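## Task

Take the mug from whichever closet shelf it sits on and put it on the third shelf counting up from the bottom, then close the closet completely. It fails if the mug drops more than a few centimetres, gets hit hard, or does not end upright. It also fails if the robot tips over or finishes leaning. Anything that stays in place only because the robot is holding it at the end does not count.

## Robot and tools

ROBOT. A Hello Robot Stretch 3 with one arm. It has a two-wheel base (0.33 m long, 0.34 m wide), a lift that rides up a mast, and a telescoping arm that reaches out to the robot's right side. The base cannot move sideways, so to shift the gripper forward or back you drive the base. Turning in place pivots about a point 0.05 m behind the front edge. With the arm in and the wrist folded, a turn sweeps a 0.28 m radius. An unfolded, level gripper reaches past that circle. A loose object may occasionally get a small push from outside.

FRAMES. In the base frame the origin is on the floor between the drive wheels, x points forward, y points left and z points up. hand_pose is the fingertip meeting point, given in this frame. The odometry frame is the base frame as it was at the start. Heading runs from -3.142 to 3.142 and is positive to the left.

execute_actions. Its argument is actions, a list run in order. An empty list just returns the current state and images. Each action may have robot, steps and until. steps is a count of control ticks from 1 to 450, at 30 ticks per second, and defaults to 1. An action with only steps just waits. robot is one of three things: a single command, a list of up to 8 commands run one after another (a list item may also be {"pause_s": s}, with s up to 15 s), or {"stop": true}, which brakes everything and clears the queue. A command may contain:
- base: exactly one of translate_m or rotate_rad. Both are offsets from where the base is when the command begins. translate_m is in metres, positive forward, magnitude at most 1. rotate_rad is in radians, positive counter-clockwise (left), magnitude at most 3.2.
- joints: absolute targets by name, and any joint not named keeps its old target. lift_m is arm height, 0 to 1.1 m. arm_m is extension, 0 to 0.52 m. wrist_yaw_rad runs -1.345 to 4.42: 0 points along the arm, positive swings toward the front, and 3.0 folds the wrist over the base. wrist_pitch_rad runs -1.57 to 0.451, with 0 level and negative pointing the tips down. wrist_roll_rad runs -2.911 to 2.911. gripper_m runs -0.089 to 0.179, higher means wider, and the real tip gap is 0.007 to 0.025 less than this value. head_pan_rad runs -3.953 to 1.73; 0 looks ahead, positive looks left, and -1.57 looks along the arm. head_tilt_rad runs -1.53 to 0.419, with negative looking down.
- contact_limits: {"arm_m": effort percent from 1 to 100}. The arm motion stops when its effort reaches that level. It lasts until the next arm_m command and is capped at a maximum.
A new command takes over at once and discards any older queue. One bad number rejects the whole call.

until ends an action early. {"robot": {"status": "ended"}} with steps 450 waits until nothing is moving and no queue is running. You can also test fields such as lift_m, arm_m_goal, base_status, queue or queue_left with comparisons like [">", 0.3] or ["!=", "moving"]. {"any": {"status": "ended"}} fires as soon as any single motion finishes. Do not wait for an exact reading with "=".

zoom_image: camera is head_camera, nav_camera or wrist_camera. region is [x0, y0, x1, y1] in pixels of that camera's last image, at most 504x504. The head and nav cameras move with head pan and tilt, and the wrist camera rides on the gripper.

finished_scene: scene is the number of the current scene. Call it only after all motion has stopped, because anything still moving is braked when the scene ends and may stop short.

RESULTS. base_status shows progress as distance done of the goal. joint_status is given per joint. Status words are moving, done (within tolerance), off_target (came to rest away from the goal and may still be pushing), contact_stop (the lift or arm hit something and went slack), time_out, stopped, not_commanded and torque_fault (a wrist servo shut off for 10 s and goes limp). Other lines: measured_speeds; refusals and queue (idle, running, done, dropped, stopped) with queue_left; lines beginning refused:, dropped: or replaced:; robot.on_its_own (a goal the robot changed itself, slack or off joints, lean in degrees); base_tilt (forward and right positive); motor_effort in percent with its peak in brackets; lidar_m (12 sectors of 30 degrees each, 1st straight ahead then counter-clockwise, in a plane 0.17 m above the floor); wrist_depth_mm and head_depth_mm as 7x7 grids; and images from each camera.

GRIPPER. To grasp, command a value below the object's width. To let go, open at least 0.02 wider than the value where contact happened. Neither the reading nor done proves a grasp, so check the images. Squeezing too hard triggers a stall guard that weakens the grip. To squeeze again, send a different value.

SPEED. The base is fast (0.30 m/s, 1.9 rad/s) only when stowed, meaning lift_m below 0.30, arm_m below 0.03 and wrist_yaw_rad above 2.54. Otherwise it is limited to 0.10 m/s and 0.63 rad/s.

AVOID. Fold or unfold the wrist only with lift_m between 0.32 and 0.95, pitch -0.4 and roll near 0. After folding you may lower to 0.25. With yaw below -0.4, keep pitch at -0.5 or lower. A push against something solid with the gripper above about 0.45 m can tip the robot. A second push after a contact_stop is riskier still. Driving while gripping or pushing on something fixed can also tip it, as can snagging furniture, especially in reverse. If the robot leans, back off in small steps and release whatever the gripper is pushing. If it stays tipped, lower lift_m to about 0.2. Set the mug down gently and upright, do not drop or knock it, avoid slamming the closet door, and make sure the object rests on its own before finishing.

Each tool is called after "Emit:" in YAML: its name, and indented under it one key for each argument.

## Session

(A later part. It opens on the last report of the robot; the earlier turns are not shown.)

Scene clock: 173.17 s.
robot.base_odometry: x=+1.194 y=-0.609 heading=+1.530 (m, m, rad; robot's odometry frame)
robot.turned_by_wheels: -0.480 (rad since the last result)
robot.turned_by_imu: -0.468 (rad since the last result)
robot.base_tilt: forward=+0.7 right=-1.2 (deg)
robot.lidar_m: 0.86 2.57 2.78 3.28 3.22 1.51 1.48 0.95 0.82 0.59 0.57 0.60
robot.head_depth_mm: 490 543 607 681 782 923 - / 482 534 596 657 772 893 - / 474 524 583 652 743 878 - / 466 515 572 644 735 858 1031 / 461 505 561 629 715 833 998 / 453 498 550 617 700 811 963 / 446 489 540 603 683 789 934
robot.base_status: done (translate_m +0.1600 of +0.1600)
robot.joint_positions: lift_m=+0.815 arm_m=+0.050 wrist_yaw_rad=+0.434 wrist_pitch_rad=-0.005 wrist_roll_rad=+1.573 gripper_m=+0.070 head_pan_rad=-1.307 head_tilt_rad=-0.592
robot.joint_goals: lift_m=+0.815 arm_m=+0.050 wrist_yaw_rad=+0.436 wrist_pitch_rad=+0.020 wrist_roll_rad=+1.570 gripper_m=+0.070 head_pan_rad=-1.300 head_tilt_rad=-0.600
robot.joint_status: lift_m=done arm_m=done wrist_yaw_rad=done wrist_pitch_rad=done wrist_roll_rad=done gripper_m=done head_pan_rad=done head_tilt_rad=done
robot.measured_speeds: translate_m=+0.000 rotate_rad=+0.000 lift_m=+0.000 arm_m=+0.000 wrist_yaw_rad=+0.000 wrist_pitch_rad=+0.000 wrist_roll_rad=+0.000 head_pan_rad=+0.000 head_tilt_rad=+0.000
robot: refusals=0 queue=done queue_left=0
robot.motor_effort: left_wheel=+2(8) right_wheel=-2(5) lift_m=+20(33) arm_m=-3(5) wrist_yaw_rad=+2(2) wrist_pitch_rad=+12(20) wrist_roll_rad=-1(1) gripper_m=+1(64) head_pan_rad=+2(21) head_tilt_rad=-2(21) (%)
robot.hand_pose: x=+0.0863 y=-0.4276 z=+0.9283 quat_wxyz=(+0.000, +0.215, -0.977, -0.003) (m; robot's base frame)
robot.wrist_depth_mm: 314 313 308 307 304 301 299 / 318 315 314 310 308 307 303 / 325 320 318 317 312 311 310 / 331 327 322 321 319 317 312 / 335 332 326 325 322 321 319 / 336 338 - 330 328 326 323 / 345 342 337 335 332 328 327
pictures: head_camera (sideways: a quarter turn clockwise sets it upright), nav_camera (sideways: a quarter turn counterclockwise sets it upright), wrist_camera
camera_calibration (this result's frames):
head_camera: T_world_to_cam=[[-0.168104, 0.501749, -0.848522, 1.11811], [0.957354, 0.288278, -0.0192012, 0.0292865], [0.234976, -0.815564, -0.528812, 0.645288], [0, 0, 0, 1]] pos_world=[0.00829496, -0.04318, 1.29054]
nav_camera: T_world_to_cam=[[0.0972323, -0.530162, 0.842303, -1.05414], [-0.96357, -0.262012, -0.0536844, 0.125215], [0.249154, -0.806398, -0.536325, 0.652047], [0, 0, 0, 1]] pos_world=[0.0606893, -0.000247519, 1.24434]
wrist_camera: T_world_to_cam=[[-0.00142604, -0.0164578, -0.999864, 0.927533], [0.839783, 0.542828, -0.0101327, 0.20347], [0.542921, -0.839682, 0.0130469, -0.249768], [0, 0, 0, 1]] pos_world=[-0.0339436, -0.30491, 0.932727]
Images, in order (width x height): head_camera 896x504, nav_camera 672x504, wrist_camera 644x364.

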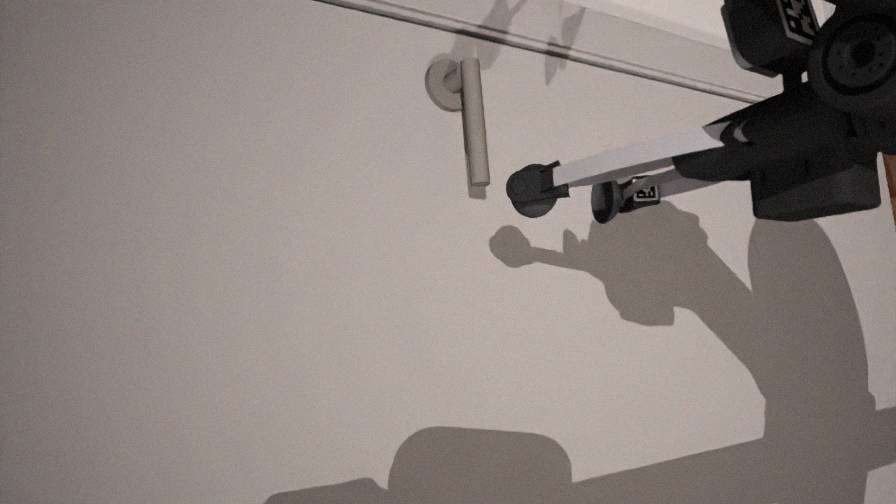

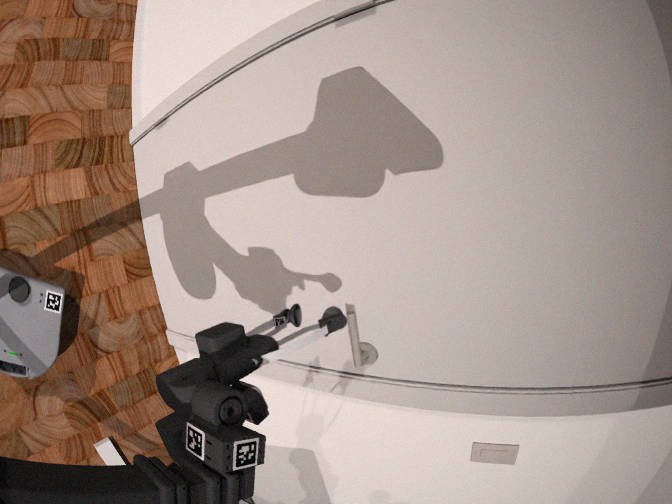

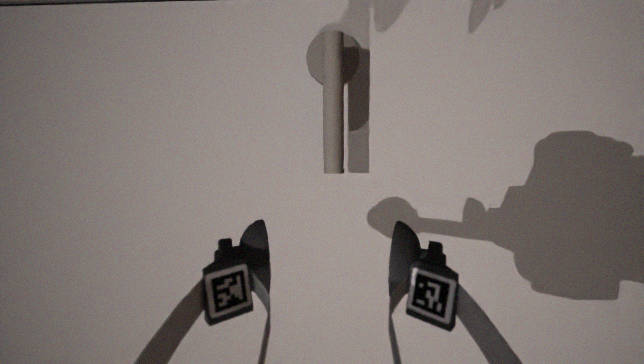

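Emit:
execute_actions:
  actions:
    - {"robot":[{"base":{"translate_m":0.012}},{"joints":{"arm_m":0.225},"contact_limits":{"arm_m":12}}],"steps":400,"until":{"robot":{"status":"ended"}}}
    - {"robot":{"joints":{"gripper_m":-0.06}},"steps":45}

Scene clock: 178.50 s.
robot.base_odometry: x=+1.194 y=-0.597 heading=+1.530 (m, m, rad; robot's odometry frame)
robot.turned_by_wheels: +0.000 (rad since the last result)
robot.turned_by_imu: -0.020 (rad since the last result)
robot.base_tilt: forward=+0.7 right=-1.1 (deg)
robot.lidar_m: 0.84 2.34 2.75 3.33 3.22 1.51 1.50 0.96 0.83 0.59 0.57 0.59
robot.head_depth_mm: 492 545 610 682 753 1056 1191 / 482 533 596 656 - 938 1108 / 473 522 583 642 750 884 1076 / 466 512 569 640 734 854 1032 / 457 503 557 626 713 830 993 / 448 493 546 611 694 805 958 / 441 484 534 597 674 779 923
robot.base_status: done (translate_m +0.0120 of +0.0120)
robot.joint_positions: lift_m=+0.815 arm_m=+0.208 wrist_yaw_rad=+0.442 wrist_pitch_rad=-0.013 wrist_roll_rad=+1.573 gripper_m=-0.057 head_pan_rad=-1.307 head_tilt_rad=-0.593
robot.joint_goals: lift_m=+0.815 arm_m=+0.208 wrist_yaw_rad=+0.436 wrist_pitch_rad=+0.020 wrist_roll_rad=+1.570 gripper_m=-0.060 head_pan_rad=-1.300 head_tilt_rad=-0.600
robot.joint_status: lift_m=done arm_m=contact_stop wrist_yaw_rad=done wrist_pitch_rad=done wrist_roll_rad=done gripper_m=moving head_pan_rad=done head_tilt_rad=done
robot.measured_speeds: translate_m=+0.000 rotate_rad=+0.000 lift_m=+0.000 arm_m=+0.001 wrist_yaw_rad=+0.000 wrist_pitch_rad=+0.000 wrist_roll_rad=+0.000 head_pan_rad=+0.000 head_tilt_rad=+0.000
robot: refusals=0 queue=running queue_left=0
robot.on_its_own: arm_m is slack since a contact_stop, until your next command for it (your +0.225 is given up)
robot.motor_effort: left_wheel=+4(12) right_wheel=-7(9) lift_m=+21(21) arm_m=+1(14) wrist_yaw_rad=-6(52) wrist_pitch_rad=+15(15) wrist_roll_rad=-1(1) gripper_m=-84(99) head_pan_rad=+2(3) head_tilt_rad=-2(3) (%)
robot.contact_limits: arm_m 12 (drawing in: default 18, maximum 30; extending or still: default 25, maximum 41)
robot.hand_pose: x=+0.0881 y=-0.5841 z=+0.9262 quat_wxyz=(+0.001, +0.219, -0.976, -0.007) (m; robot's base frame)
robot.wrist_depth_mm: 177 177 176 175 175 174 172 / 179 179 178 177 177 176 174 / 182 181 180 171 178 177 176 / 184 184 182 181 181 179 179 / 187 186 185 137 183 182 181 / 189 188 187 136 185 184 183 / 192 191 190 189 188 186 186
pictures: head_camera (sideways: a quarter turn clockwise sets it upright), nav_camera (sideways: a quarter turn counterclockwise sets it upright), wrist_camera
camera_calibration (this result's frames):
head_camera: T_world_to_cam=[[-0.168543, 0.502821, -0.8478, 1.11717], [0.957269, 0.288563, -0.0191618, 0.0292357], [0.235009, -0.814802, -0.52997, 0.646795], [0, 0, 0, 1]] pos_world=[0.00830265, -0.0431644, 1.29048]
nav_camera: T_world_to_cam=[[0.0976763, -0.531246, 0.841568, -1.05318], [-0.963518, -0.262203, -0.0536869, 0.125218], [0.249183, -0.805623, -0.537476, 0.653545], [0, 0, 0, 1]] pos_world=[0.0606688, -0.000156803, 1.24431]
wrist_camera: T_world_to_cam=[[-0.00465935, -0.00937064, -0.999945, 0.927425], [0.835346, 0.54965, -0.00904323, 0.29029], [0.549704, -0.835343, 0.00526672, -0.373], [0, 0, 0, 1]] pos_world=[-0.0331315, -0.46245, 0.931964]
Images, in order (width x height): head_camera 896x504, nav_camera 672x504, wrist_camera 644x364.

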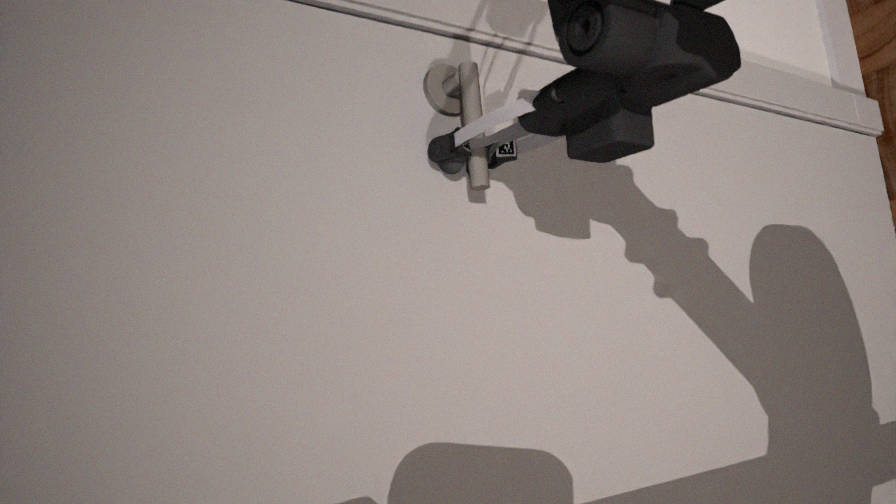

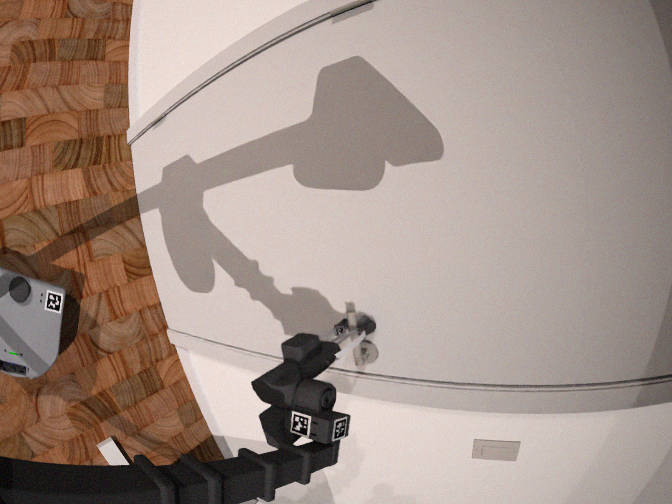

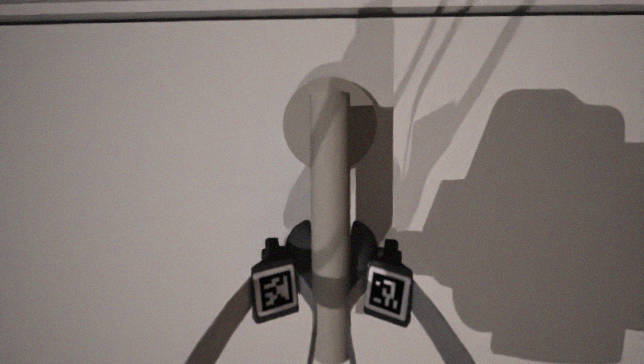

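Emit:
execute_actions:
  actions:
    - {"robot":{"base":{"translate_m":-0.022},"joints":{"arm_m":0.174},"contact_limits":{"arm_m":30}},"steps":60,"until":{"robot":{"status":"ended"}}}

Scene clock: 180.87 s.
robot.base_odometry: x=+1.193 y=-0.619 heading=+1.530 (m, m, rad; robot's odometry frame)
robot.turned_by_wheels: +0.000 (rad since the last result)
robot.turned_by_imu: +0.006 (rad since the last result)
robot.base_tilt: forward=+0.6 right=-1.1 (deg)
robot.lidar_m: 0.86 2.44 2.78 3.29 3.21 1.49 1.48 0.94 0.85 0.60 0.58 0.60
robot.head_depth_mm: 501 555 616 694 783 - 1199 / 492 545 608 669 762 970 1151 / 483 532 594 652 772 913 1094 / 475 523 582 654 749 874 1055 / 466 514 569 640 728 849 1017 / 460 504 558 625 709 825 977 / 451 493 547 611 692 799 948
robot.base_status: done (translate_m -0.0220 of -0.0220)
robot.joint_positions: lift_m=+0.815 arm_m=+0.174 wrist_yaw_rad=+0.437 wrist_pitch_rad=-0.010 wrist_roll_rad=+1.573 gripper_m=-0.049 head_pan_rad=-1.307 head_tilt_rad=-0.594
robot.joint_goals: lift_m=+0.815 arm_m=+0.174 wrist_yaw_rad=+0.436 wrist_pitch_rad=+0.020 wrist_roll_rad=+1.570 gripper_m=-0.050 head_pan_rad=-1.300 head_tilt_rad=-0.600
robot.joint_status: lift_m=done arm_m=done wrist_yaw_rad=done wrist_pitch_rad=done wrist_roll_rad=done gripper_m=done head_pan_rad=done head_tilt_rad=done
robot.measured_speeds: translate_m=+0.000 rotate_rad=+0.000 lift_m=+0.000 arm_m=+0.000 wrist_yaw_rad=+0.000 wrist_pitch_rad=+0.000 wrist_roll_rad=+0.000 head_pan_rad=+0.000 head_tilt_rad=+0.000
robot: refusals=0 queue=done queue_left=0
robot.on_its_own: gripper_m is held at -0.050, not at your -0.060, by its stall guard, which is not easing now
robot.motor_effort: left_wheel=+1(21) right_wheel=-2(42) lift_m=+23(23) arm_m=-3(18) wrist_yaw_rad=-2(14) wrist_pitch_rad=+13(15) wrist_roll_rad=-1(1) gripper_m=-24(52) head_pan_rad=+2(2) head_tilt_rad=-2(2) (%)
robot.contact_limits: arm_m 30 (drawing in: default 18, maximum 30; extending or still: default 25, maximum 41)
robot.hand_pose: x=+0.0870 y=-0.5513 z=+0.9270 quat_wxyz=(+0.000, +0.217, -0.976, -0.005) (m; robot's base frame)
robot.wrist_depth_mm: 204 204 203 202 203 204 203 / 219 219 217 215 215 213 211 / 222 222 220 210 218 216 214 / 225 224 222 220 220 218 217 / 229 227 224 223 223 221 220 / 233 230 229 - 225 224 222 / 234 233 232 230 227 227 225
pictures: head_camera (sideways: a quarter turn clockwise sets it upright), nav_camera (sideways: a quarter turn counterclockwise sets it upright), wrist_camera
camera_calibration (this result's frames):
head_camera: T_world_to_cam=[[-0.16893, 0.503626, -0.847244, 1.11645], [0.957175, 0.288878, -0.0191315, 0.0291968], [0.235115, -0.814193, -0.530859, 0.64795], [0, 0, 0, 1]] pos_world=[0.00831284, -0.0431522, 1.29044]
nav_camera: T_world_to_cam=[[0.0980707, -0.532067, 0.841003, -1.05245], [-0.963452, -0.262446, -0.0536888, 0.12522], [0.249284, -0.805001, -0.538359, 0.654694], [0, 0, 0, 1]] pos_world=[0.0606531, -0.0000816703, 1.2443]
wrist_camera: T_world_to_cam=[[-0.00366033, -0.012467, -0.999916, 0.926654], [0.838157, 0.54534, -0.00986751, 0.271374], [0.545417, -0.838122, 0.00845315, -0.349092], [0, 0, 0, 1]] pos_world=[-0.0336611, -0.42902, 0.932205]
Images, in order (width x height): head_camera 896x504, nav_camera 672x504, wrist_camera 644x364.

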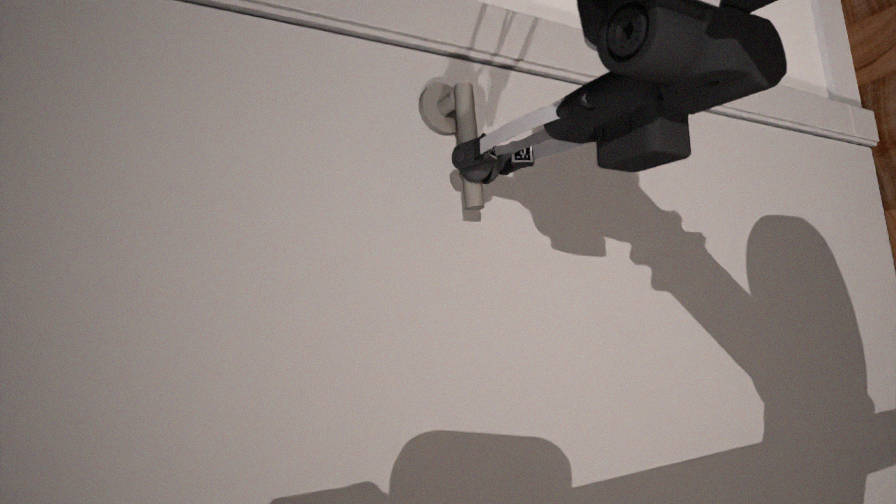

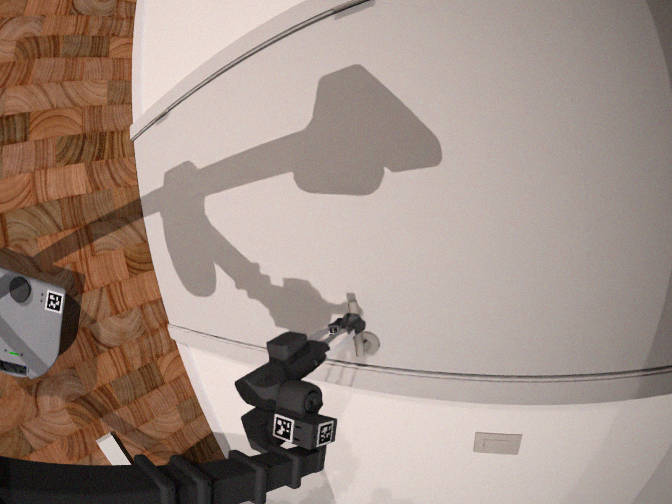

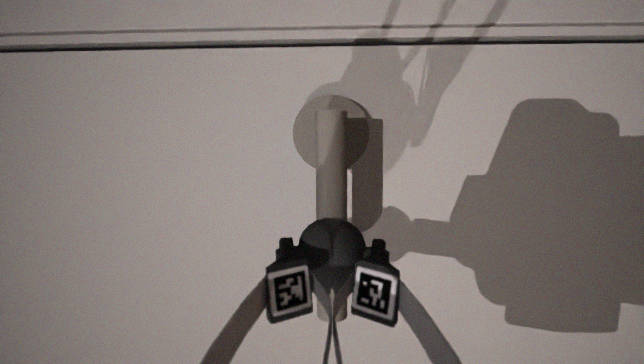

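Emit:
execute_actions:
  actions:
    - {"robot":[{"joints":{"gripper_m":0.07}},{"base":{"translate_m":0.022},"joints":{"arm_m":0.215},"contact_limits":{"arm_m":14}}],"steps":200,"until":{"robot":{"status":"ended"}}}
    - {"robot":{"joints":{"gripper_m":-0.089}},"steps":25}
    - {"robot":{"base":{"translate_m":-0.04},"joints":{"arm_m":0.145},"contact_limits":{"arm_m":30}},"steps":60,"until":{"robot":{"status":"ended"}}}

Scene clock: 187.60 s.
robot.base_odometry: x=+1.192 y=-0.637 heading=+1.530 (m, m, rad; robot's odometry frame)
robot.turned_by_wheels: +0.000 (rad since the last result)
robot.turned_by_imu: -0.021 (rad since the last result)
robot.base_tilt: forward=+0.1 right=-2.0 (deg)
robot.lidar_m: 0.86 2.29 2.78 3.30 3.18 1.46 1.47 0.93 0.88 0.62 0.59 0.61
robot.head_depth_mm: 515 568 630 733 855 - 1233 / 507 561 628 701 794 - 1188 / 496 549 612 673 800 956 1135 / 487 536 596 669 768 899 1082 / 478 526 585 654 746 869 1042 / 469 515 570 639 725 839 994 / 461 504 557 622 705 809 960
robot.base_status: moving (translate_m -0.0400 of -0.0400)
robot.joint_positions: lift_m=+0.815 arm_m=+0.145 wrist_yaw_rad=+0.496 wrist_pitch_rad=-0.006 wrist_roll_rad=+1.573 gripper_m=-0.084 head_pan_rad=-1.307 head_tilt_rad=-0.594
robot.joint_goals: lift_m=+0.815 arm_m=+0.145 wrist_yaw_rad=+0.494 wrist_pitch_rad=+0.020 wrist_roll_rad=+1.570 gripper_m=-0.086 head_pan_rad=-1.300 head_tilt_rad=-0.600
robot.joint_status: lift_m=done arm_m=done wrist_yaw_rad=done wrist_pitch_rad=done wrist_roll_rad=done gripper_m=done head_pan_rad=done head_tilt_rad=done
robot.measured_speeds: translate_m=+0.000 rotate_rad=+0.000 lift_m=+0.000 arm_m=+0.000 wrist_yaw_rad=+0.000 wrist_pitch_rad=+0.000 wrist_roll_rad=+0.000 head_pan_rad=+0.000 head_tilt_rad=+0.000
robot: refusals=0 queue=running queue_left=0
robot.on_its_own: wrist_yaw_rad is held at +0.494, not at your +0.436, by its stall guard, which is not easing now
robot.motor_effort: left_wheel=+1(16) right_wheel=+0(38) lift_m=+22(23) arm_m=-2(13) wrist_yaw_rad=-2(41) wrist_pitch_rad=+11(16) wrist_roll_rad=-1(1) gripper_m=-32(99) head_pan_rad=+3(3) head_tilt_rad=-2(2) (%)
robot.contact_limits: arm_m 30 (drawing in: default 18, maximum 30; extending or still: default 25, maximum 41)
robot.hand_pose: x=+0.1005 y=-0.5155 z=+0.9280 quat_wxyz=(+0.000, +0.245, -0.969, -0.003) (m; robot's base frame)
robot.wrist_depth_mm: 239 238 236 235 233 231 230 / 257 255 254 251 250 247 246 / 261 260 258 248 253 251 250 / 267 264 262 259 258 257 254 / 272 268 268 264 264 260 261 / 276 276 272 - 269 267 264 / 282 281 280 275 274 272 268
pictures: head_camera (sideways: a quarter turn clockwise sets it upright), nav_camera (sideways: a quarter turn counterclockwise sets it upright), wrist_camera
camera_calibration (this result's frames):
head_camera: T_world_to_cam=[[-0.168934, 0.503639, -0.847236, 1.11644], [0.957174, 0.28888, -0.0191311, 0.0291963], [0.235114, -0.814184, -0.530872, 0.647968], [0, 0, 0, 1]] pos_world=[0.00831286, -0.043152, 1.29043]
nav_camera: T_world_to_cam=[[0.0980749, -0.53208, 0.840995, -1.05244], [-0.963452, -0.262447, -0.0536888, 0.12522], [0.249283, -0.804993, -0.538373, 0.654711], [0, 0, 0, 1]] pos_world=[0.0606529, -0.0000807141, 1.2443]
wrist_camera: T_world_to_cam=[[-0.000912997, -0.0163445, -0.999866, 0.925902], [0.804506, 0.593852, -0.0104422, 0.269378], [0.593943, -0.804408, 0.0126071, -0.317789], [0, 0, 0, 1]] pos_world=[-0.0271225, -0.40047, 0.932597]
Images, in order (width x height): head_camera 896x504, nav_camera 672x504, wrist_camera 644x364.

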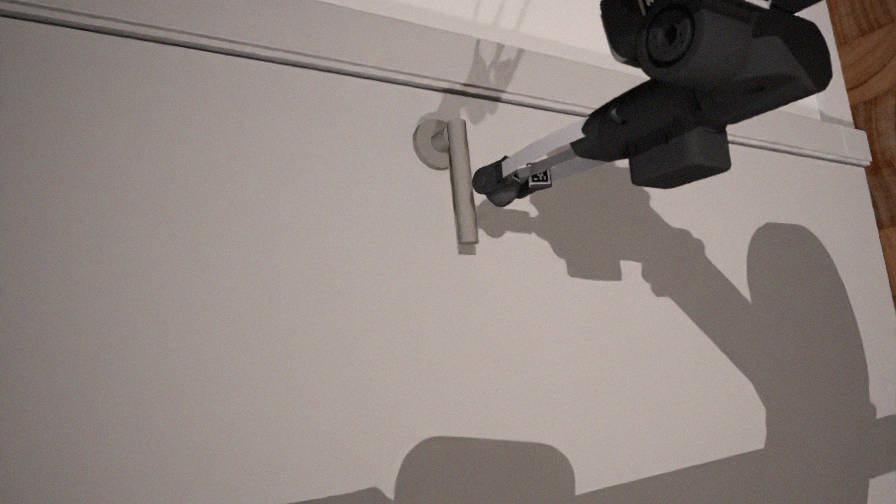

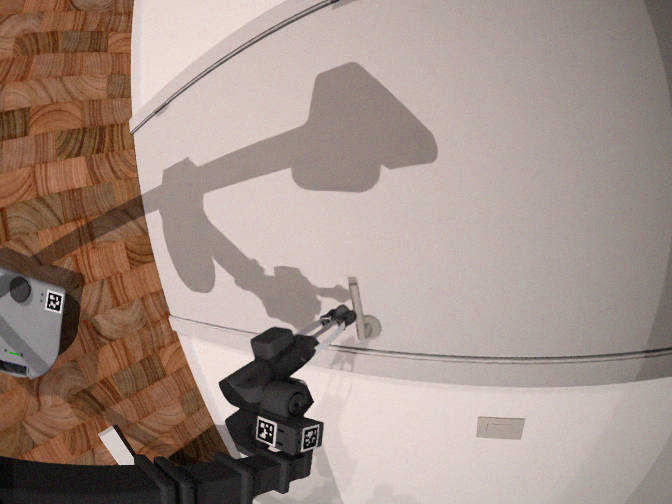

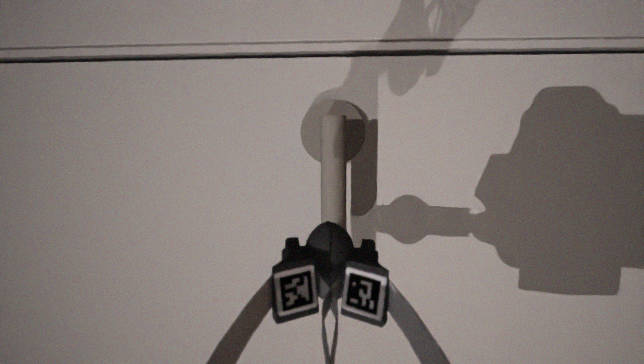

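Emit:
execute_actions:
  actions:
    - {"robot":{"joints":{"arm_m":0.3,"wrist_yaw_rad":0.44,"gripper_m":-0.03},"contact_limits":{"arm_m":22}},"steps":120,"until":{"robot":{"status":"ended"}}}

Scene clock: 193.20 s.
robot.base_odometry: x=+1.192 y=-0.637 heading=+1.530 (m, m, rad; robot's odometry frame)
robot.turned_by_wheels: +0.000 (rad since the last result)
robot.turned_by_imu: -0.063 (rad since the last result)
robot.base_tilt: forward=+0.5 right=-1.6 (deg)
robot.lidar_m: 0.78 1.89 2.76 3.35 3.16 1.46 1.47 0.92 0.96 0.64 0.60 0.61
robot.head_depth_mm: 551 623 715 807 - 1140 1258 / 537 590 658 744 918 1072 1232 / 525 578 648 734 834 976 1189 / 512 563 627 692 804 937 1128 / 499 548 606 676 772 898 1068 / 486 533 589 656 743 858 1013 / 474 519 572 636 716 820 965
robot.base_status: done (translate_m -0.0400 of -0.0400)
robot.joint_positions: lift_m=+0.815 arm_m=+0.277 wrist_yaw_rad=+0.471 wrist_pitch_rad=+0.030 wrist_roll_rad=+1.569 gripper_m=-0.029 head_pan_rad=-1.306 head_tilt_rad=-0.597
robot.joint_goals: lift_m=+0.815 arm_m=+0.278 wrist_yaw_rad=+0.440 wrist_pitch_rad=+0.020 wrist_roll_rad=+1.570 gripper_m=-0.030 head_pan_rad=-1.300 head_tilt_rad=-0.600
robot.joint_status: lift_m=done arm_m=contact_stop wrist_yaw_rad=off_target wrist_pitch_rad=done wrist_roll_rad=done gripper_m=done head_pan_rad=done head_tilt_rad=done
robot.measured_speeds: translate_m=+0.000 rotate_rad=-0.003 lift_m=+0.000 arm_m=-0.020 wrist_yaw_rad=-0.030 wrist_pitch_rad=+0.000 wrist_roll_rad=+0.000 head_pan_rad=+0.000 head_tilt_rad=+0.000
robot: refusals=0 queue=dropped queue_left=0
robot.on_its_own: arm_m is slack since a contact_stop, until your next command for it (your +0.300 is given up)
robot.motor_effort: left_wheel=-13(49) right_wheel=+0(7) lift_m=+24(26) arm_m=+8(27) wrist_yaw_rad=-30(100) wrist_pitch_rad=-4(79) wrist_roll_rad=+0(3) gripper_m=-13(76) head_pan_rad=+3(3) head_tilt_rad=-1(2) (%)
robot.contact_limits: arm_m 22 (drawing in: default 18, maximum 30; extending or still: default 25, maximum 41)
robot.hand_pose: x=+0.0952 y=-0.6512 z=+0.9372 quat_wxyz=(-0.002, +0.233, -0.972, +0.015) (m; robot's base frame)
robot.wrist_depth_mm: 210 207 202 197 194 190 186 / 211 207 203 199 195 191 187 / 180 176 172 168 165 162 159 / 180 176 173 169 166 163 159 / 193 189 185 176 178 173 171 / 195 191 187 - 178 175 172 / 196 192 187 176 178 176 173
pictures: head_camera (sideways: a quarter turn clockwise sets it upright), nav_camera (sideways: a quarter turn counterclockwise sets it upright), wrist_camera
camera_calibration (this result's frames):
head_camera: T_world_to_cam=[[-0.169675, 0.505369, -0.846057, 1.11491], [0.95702, 0.289394, -0.0190669, 0.0291136], [0.235208, -0.812929, -0.532751, 0.650412], [0, 0, 0, 1]] pos_world=[0.0083275, -0.0431262, 1.29034]
nav_camera: T_world_to_cam=[[0.0988257, -0.533831, 0.839796, -1.05088], [-0.963353, -0.262808, -0.0536926, 0.125224], [0.249368, -0.803714, -0.54024, 0.65714], [0, 0, 0, 1]] pos_world=[0.0606195, 0.0000696383, 1.24426]
wrist_camera: T_world_to_cam=[[0.0118475, -0.0499668, -0.998681, 0.908628], [0.819342, 0.572992, -0.0189485, 0.347357], [0.573183, -0.818036, 0.0477284, -0.463753], [0, 0, 0, 1]] pos_world=[-0.0295537, -0.532998, 0.936145]
Images, in order (width x height): head_camera 896x504, nav_camera 672x504, wrist_camera 644x364.

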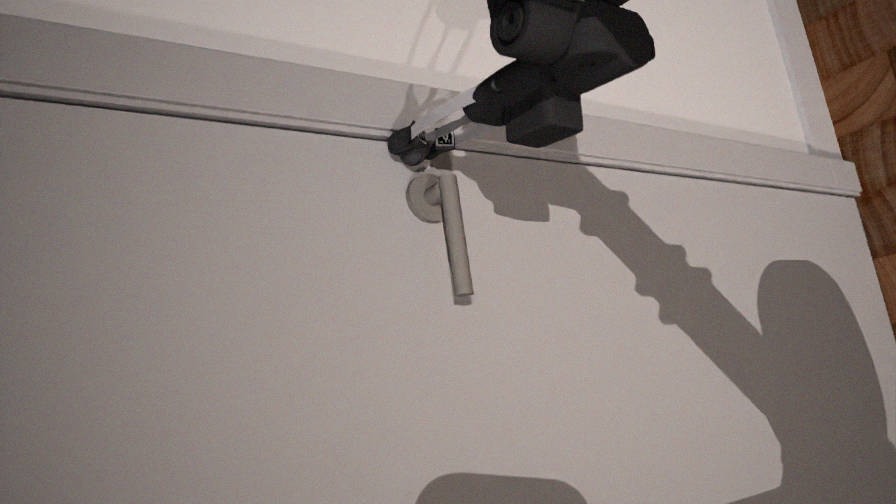

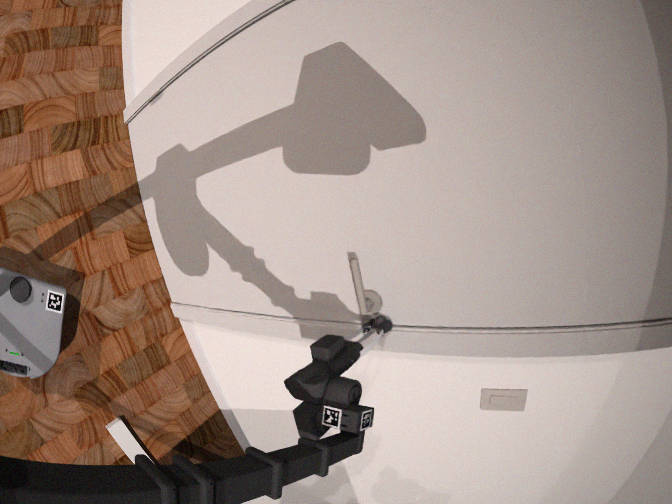

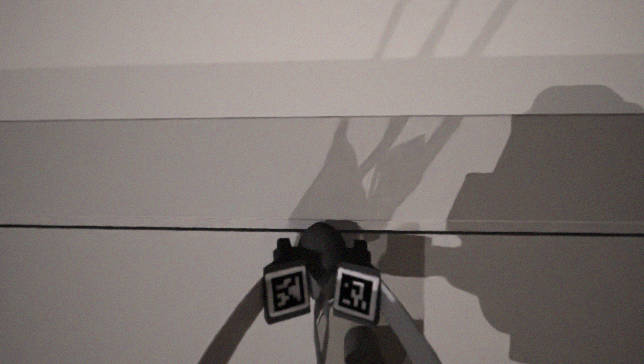

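Emit:
execute_actions:
  actions:
    - {"robot":[{"joints":{"arm_m":0.1}},{"joints":{"lift_m":0.885,"wrist_yaw_rad":2.05,"wrist_roll_rad":0,"wrist_pitch_rad":0,"gripper_m":-0.03},"base":{"translate_m":0.09}},{"joints":{"arm_m":0.46},"contact_limits":{"arm_m":12}}],"steps":450,"until":{"robot":{"status":"ended"}}}

Scene clock: 203.13 s.
robot.base_odometry: x=+1.196 y=-0.547 heading=+1.529 (m, m, rad; robot's odometry frame)
robot.turned_by_wheels: +0.000 (rad since the last result)
robot.turned_by_imu: -0.047 (rad since the last result)
robot.base_tilt: forward=+0.6 right=-1.3 (deg)
robot.lidar_m: 0.69 1.52 2.60 3.27 3.20 2.41 1.54 0.98 0.94 0.60 0.55 0.56
robot.head_depth_mm: 513 567 616 787 902 1087 1236 / 500 555 607 735 811 986 1208 / 484 534 599 658 781 921 1128 / 470 517 575 660 744 869 1049 / 455 500 555 625 706 822 983 / 441 484 535 598 677 779 922 / 429 469 516 576 648 740 869
robot.base_status: done (translate_m +0.0900 of +0.0900)
robot.joint_positions: lift_m=+0.885 arm_m=+0.459 wrist_yaw_rad=+2.059 wrist_pitch_rad=-0.017 wrist_roll_rad=+0.004 gripper_m=-0.029 head_pan_rad=-1.306 head_tilt_rad=-0.597
robot.joint_goals: lift_m=+0.885 arm_m=+0.460 wrist_yaw_rad=+2.050 wrist_pitch_rad=+0.000 wrist_roll_rad=+0.000 gripper_m=-0.030 head_pan_rad=-1.300 head_tilt_rad=-0.600
robot.joint_status: lift_m=done arm_m=done wrist_yaw_rad=done wrist_pitch_rad=done wrist_roll_rad=done gripper_m=done head_pan_rad=done head_tilt_rad=done
robot.measured_speeds: translate_m=+0.000 rotate_rad=+0.000 lift_m=+0.000 arm_m=+0.000 wrist_yaw_rad=+0.000 wrist_pitch_rad=+0.000 wrist_roll_rad=+0.000 head_pan_rad=+0.000 head_tilt_rad=+0.000
robot: refusals=0 queue=done queue_left=0
robot.motor_effort: left_wheel=-11(19) right_wheel=+16(28) lift_m=+29(32) arm_m=+9(14) wrist_yaw_rad=-8(55) wrist_pitch_rad=+7(11) wrist_roll_rad=-2(4) gripper_m=-13(13) head_pan_rad=+2(2) head_tilt_rad=-1(1) (%)
robot.contact_limits: arm_m 12 (drawing in: default 18, maximum 30; extending or still: default 25, maximum 41)
robot.hand_pose: x=+0.2046 y=-0.4840 z=+0.9950 quat_wxyz=(+0.369, +0.610, -0.359, +0.602) (m; robot's base frame)
robot.wrist_depth_mm: - - - 513 166 99 70 / - - - 536 169 100 71 / - - - 555 171 100 71 / - - - 576 173 101 71 / - - - 673 174 102 72 / - - - - 161 103 72 / - - - - 190 103 72
pictures: head_camera (sideways: a quarter turn clockwise sets it upright), nav_camera (sideways: a quarter turn counterclockwise sets it upright), wrist_camera
camera_calibration (this result's frames):
head_camera: T_world_to_cam=[[-0.169669, 0.505349, -0.84607, 1.11492], [0.957021, 0.289393, -0.0190676, 0.0291145], [0.235211, -0.812942, -0.53273, 0.650384], [0, 0, 0, 1]] pos_world=[0.00832755, -0.0431265, 1.29034]
nav_camera: T_world_to_cam=[[0.0988199, -0.533811, 0.83981, -1.0509], [-0.963353, -0.262808, -0.0536925, 0.125224], [0.249371, -0.803727, -0.540219, 0.657113], [0, 0, 0, 1]] pos_world=[0.0606198, 0.0000682134, 1.24426]
wrist_camera: T_world_to_cam=[[0.486965, -0.873398, 0.00638541, -0.52237], [-0.134272, -0.0820835, -0.987539, 1.00482], [0.863039, 0.48004, -0.157245, 0.380518], [0, 0, 0, 1]] pos_world=[0.0608931, -0.556422, 1.05547]
Images, in order (width x height): head_camera 896x504, nav_camera 672x504, wrist_camera 644x364.

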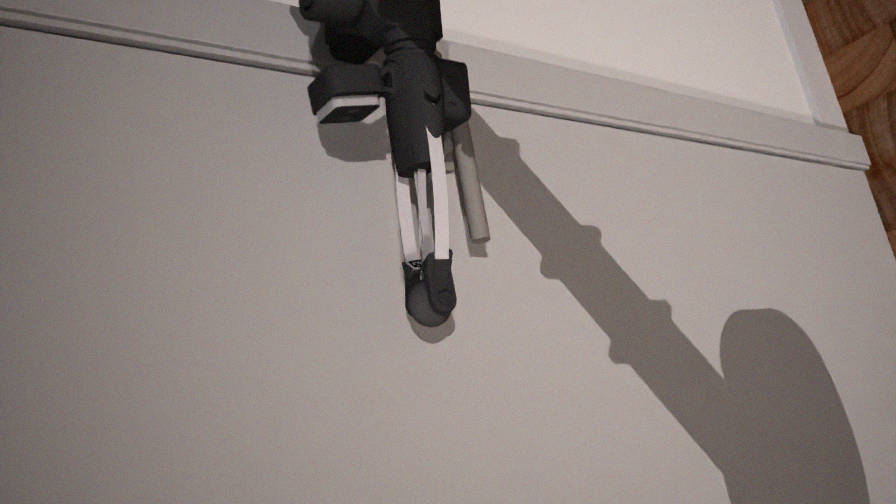

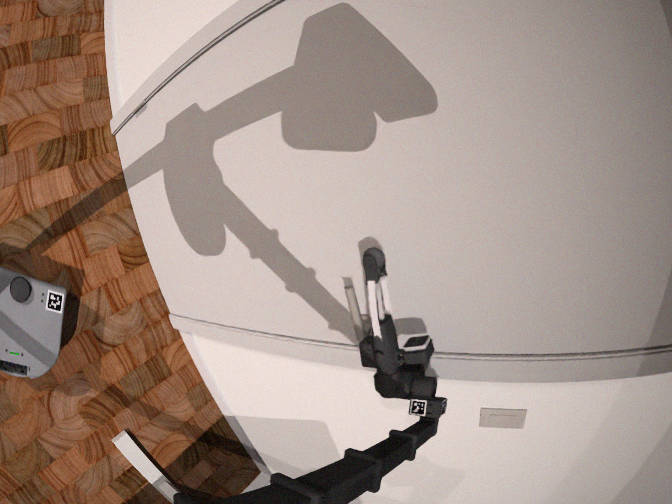

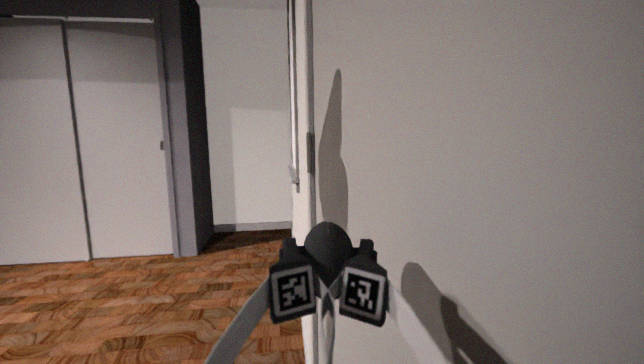

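Emit:
execute_actions:
  actions:
    - {"robot":[{"joints":{"arm_m":0.0,"head_pan_rad":0.5,"head_tilt_rad":-0.2}},{"joints":{"lift_m":0.6,"wrist_pitch_rad":-0.4}},{"joints":{"wrist_yaw_rad":3.0}},{"joints":{"lift_m":0.28},"base":{"rotate_rad":0.6}}],"steps":450,"until":{"robot":{"status":"ended"}}}

Scene clock: 216.43 s.
robot.base_odometry: x=+1.196 y=-0.547 heading=+2.130 (m, m, rad; robot's odometry frame)
robot.turned_by_wheels: +0.601 (rad since the last result)
robot.turned_by_imu: +0.591 (rad since the last result)
robot.base_tilt: forward=+0.8 right=-1.2 (deg)
robot.lidar_m: 1.86 2.70 3.37 3.20 1.54 1.54 0.98 0.86 0.58 0.55 0.57 0.77
robot.head_depth_mm: 2275 2394 2425 2481 2577 2332 1782 / 2395 2530 2593 2683 2781 2328 1750 / 2508 2660 2767 2815 2920 2319 1746 / 2601 2750 2847 2946 3024 2294 1732 / 2736 2905 3005 3129 3160 2290 1728 / 2806 3082 3221 3294 3378 2281 1724 / 3262 - - - 3289 2286 1717
robot.base_status: done (rotate_rad +0.5999 of +0.6000)
robot.joint_positions: lift_m=+0.280 arm_m=+0.002 wrist_yaw_rad=+2.997 wrist_pitch_rad=-0.414 wrist_roll_rad=+0.004 gripper_m=-0.029 head_pan_rad=+0.493 head_tilt_rad=-0.211
robot.joint_goals: lift_m=+0.280 arm_m=+0.000 wrist_yaw_rad=+3.000 wrist_pitch_rad=-0.400 wrist_roll_rad=+0.000 gripper_m=-0.030 head_pan_rad=+0.500 head_tilt_rad=-0.200
robot.joint_status: lift_m=done arm_m=done wrist_yaw_rad=done wrist_pitch_rad=done wrist_roll_rad=done gripper_m=done head_pan_rad=done head_tilt_rad=done
robot.measured_speeds: translate_m=+0.000 rotate_rad=+0.000 lift_m=+0.000 arm_m=+0.000 wrist_yaw_rad=+0.000 wrist_pitch_rad=+0.000 wrist_roll_rad=+0.000 head_pan_rad=+0.000 head_tilt_rad=+0.000
robot: refusals=0 queue=done queue_left=0
robot.motor_effort: left_wheel=-3(11) right_wheel=+2(16) lift_m=+20(29) arm_m=-2(9) wrist_yaw_rad=+3(9) wrist_pitch_rad=+6(8) wrist_roll_rad=-1(2) gripper_m=-11(11) head_pan_rad=+2(30) head_tilt_rad=+4(24) (%)
robot.hand_pose: x=+0.0111 y=+0.0751 z=+0.2938 quat_wxyz=(+0.195, +0.702, +0.095, +0.679) (m; robot's base frame)
robot.wrist_depth_mm: - - - - - - - / - - - - - - - / - - - - - - - / 845 836 811 828 795 789 770 / 641 648 649 653 630 621 614 / 524 530 - - 509 515 507 / 445 - - - 435 437 432
pictures: head_camera (sideways: a quarter turn clockwise sets it upright), nav_camera (sideways: a quarter turn counterclockwise sets it upright), wrist_camera
camera_calibration (this result's frames):
head_camera: T_world_to_cam=[[-0.138763, -0.110357, -0.984158, 1.29498], [-0.49024, 0.87112, -0.0285593, 0.0503121], [0.860471, 0.47851, -0.174981, 0.181], [0, 0, 0, 1]] pos_world=[0.0486147, 0.0124713, 1.30757]
nav_camera: T_world_to_cam=[[0.184016, 0.0485902, 0.981721, -1.23663], [0.491679, -0.86939, -0.0491311, 0.110436], [0.851111, 0.491732, -0.183873, 0.189702], [0, 0, 0, 1]] pos_world=[0.011804, 0.0628172, 1.25434]
wrist_camera: T_world_to_cam=[[0.992422, -0.12286, -0.00193405, 0.00513608], [-0.0663408, -0.522498, -0.850055, 0.324177], [0.103427, 0.843742, -0.52669, 0.25847], [0, 0, 0, 1]] pos_world=[-0.0103238, -0.0480693, 0.411712]
Images, in order (width x height): head_camera 896x504, nav_camera 672x504, wrist_camera 644x364.

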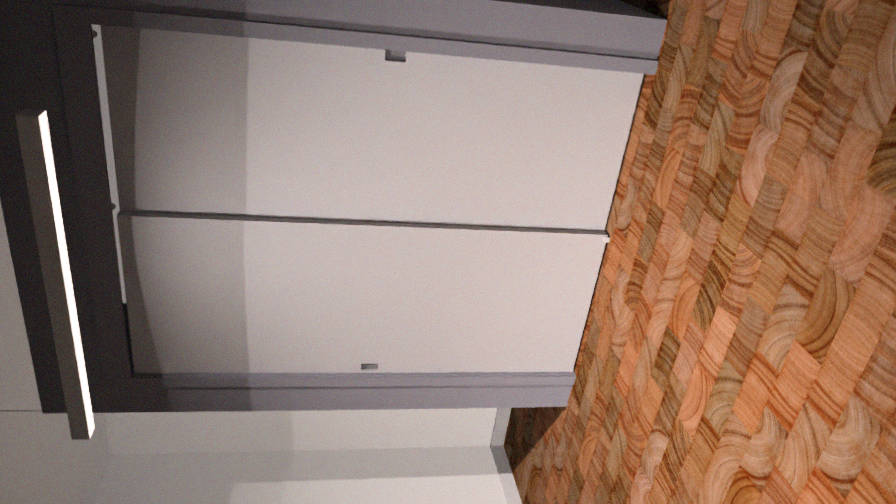

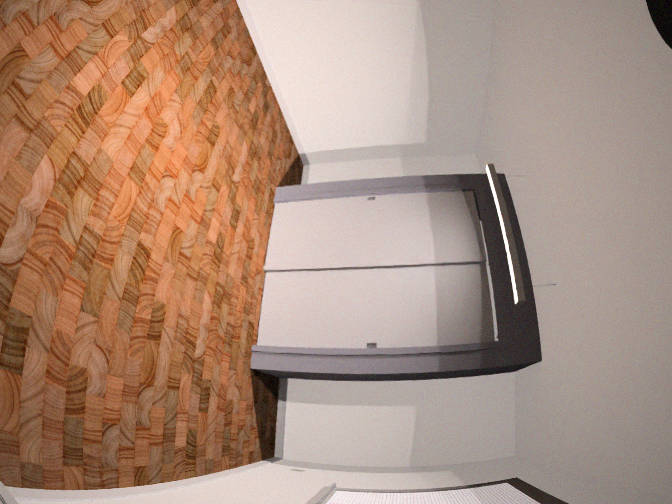

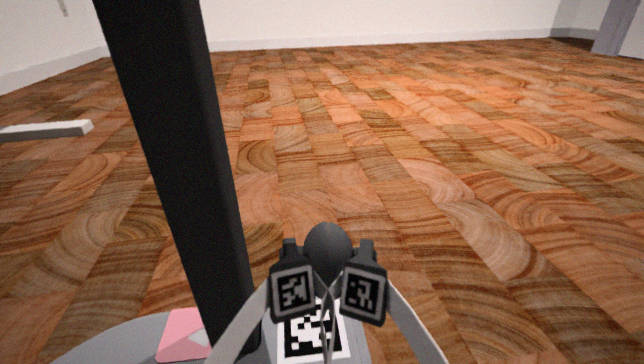

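Emit:
execute_actions:
  actions:
    - {"robot":[{"base":{"rotate_rad":0.275}},{"base":{"translate_m":1.0}},{"base":{"translate_m":1.0}},{"base":{"rotate_rad":1.295},"joints":{"head_pan_rad":-1.45,"head_tilt_rad":-0.2}}],"steps":450,"until":{"robot":{"status":"ended"}}}

Scene clock: 231.17 s.
robot.base_odometry: x=-0.285 y=+0.797 heading=-2.583 (m, m, rad; robot's odometry frame)
robot.turned_by_wheels: +1.570 (rad since the last result)
robot.turned_by_imu: +1.537 (rad since the last result)
robot.base_tilt: forward=+0.7 right=-1.2 (deg)
robot.lidar_m: 2.77 2.82 3.62 2.96 1.54 1.07 1.01 1.03 1.35 0.62 0.71 0.92
robot.head_depth_mm: 520 539 562 589 1347 1411 1469 / 527 545 565 584 606 630 657 / 529 547 571 591 613 639 667 / 529 545 565 588 610 637 662 / 604 625 647 674 702 727 759 / 610 633 656 682 710 738 770 / 618 641 666 691 716 750 782
robot.base_status: done (rotate_rad +1.2949 of +1.2950)
robot.joint_positions: lift_m=+0.280 arm_m=+0.002 wrist_yaw_rad=+2.998 wrist_pitch_rad=-0.414 wrist_roll_rad=+0.004 gripper_m=-0.029 head_pan_rad=-1.443 head_tilt_rad=-0.210
robot.joint_goals: lift_m=+0.280 arm_m=+0.000 wrist_yaw_rad=+3.000 wrist_pitch_rad=-0.400 wrist_roll_rad=+0.000 gripper_m=-0.030 head_pan_rad=-1.450 head_tilt_rad=-0.200
robot.joint_status: lift_m=done arm_m=done wrist_yaw_rad=done wrist_pitch_rad=done wrist_roll_rad=done gripper_m=done head_pan_rad=done head_tilt_rad=done
robot.measured_speeds: translate_m=+0.000 rotate_rad=+0.000 lift_m=+0.000 arm_m=+0.000 wrist_yaw_rad=+0.000 wrist_pitch_rad=+0.000 wrist_roll_rad=+0.000 head_pan_rad=+0.000 head_tilt_rad=+0.000
robot: refusals=0 queue=done queue_left=0
robot.motor_effort: left_wheel=-2(11) right_wheel=+2(10) lift_m=+21(21) arm_m=-2(2) wrist_yaw_rad=+2(3) wrist_pitch_rad=+6(6) wrist_roll_rad=-1(1) gripper_m=-11(11) head_pan_rad=-3(33) head_tilt_rad=+4(4) (%)
robot.hand_pose: x=+0.0109 y=+0.0752 z=+0.2938 quat_wxyz=(+0.195, +0.702, +0.095, +0.679) (m; robot's base frame)
robot.wrist_depth_mm: - - - - - - - / - - - - - - - / - - - - - - - / 834 816 818 814 789 793 782 / 649 639 643 659 625 618 607 / 524 522 - - 514 512 504 / 446 - - - 435 436 426
pictures: head_camera (sideways: a quarter turn clockwise sets it upright), nav_camera (sideways: a quarter turn counterclockwise sets it upright), wrist_camera
camera_calibration (this result's frames):
head_camera: T_world_to_cam=[[-0.0534411, 0.168344, -0.984279, 1.29461], [0.988751, 0.146819, -0.028573, 0.041308], [0.139701, -0.974733, -0.174297, 0.184506], [0, 0, 0, 1]] pos_world=[0.0025665, -0.0441611, 1.3076]
nav_camera: T_world_to_cam=[[-0.0204129, -0.188558, 0.98185, -1.23556], [-0.987642, -0.148834, -0.049116, 0.11944], [0.155394, -0.970718, -0.18319, 0.193058], [0, 0, 0, 1]] pos_world=[0.0627427, -0.0277927, 1.25436]
wrist_camera: T_world_to_cam=[[0.992508, -0.122163, -0.00193391, 0.00524094], [-0.0659801, -0.522597, -0.850023, 0.32415], [0.10283, 0.843782, -0.526742, 0.258479], [0, 0, 0, 1]] pos_world=[-0.0103937, -0.0480596, 0.411697]
Images, in order (width x height): head_camera 896x504, nav_camera 672x504, wrist_camera 644x364.

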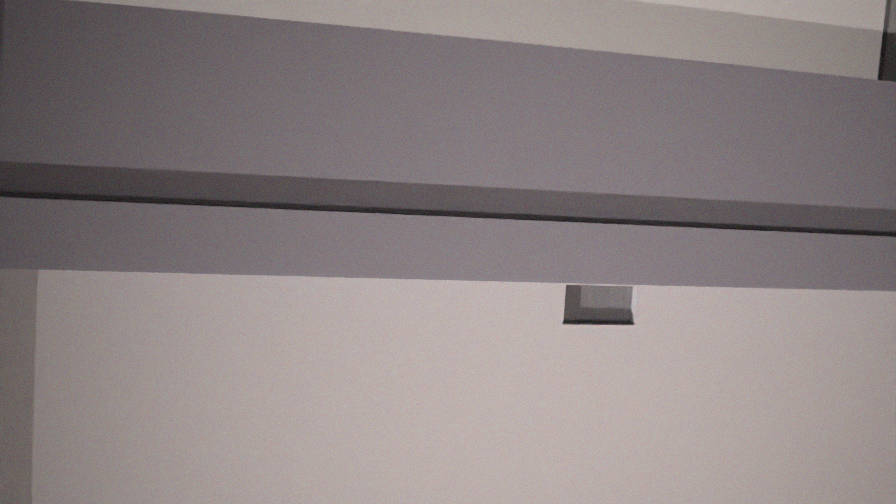

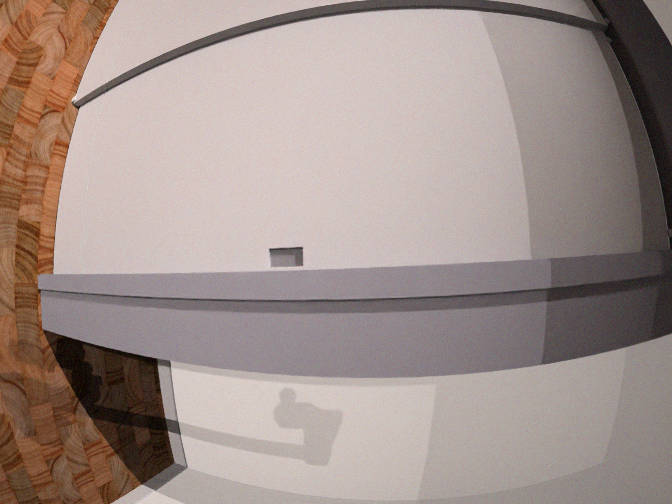

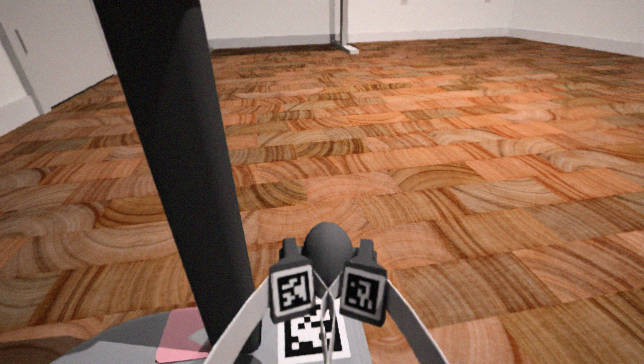

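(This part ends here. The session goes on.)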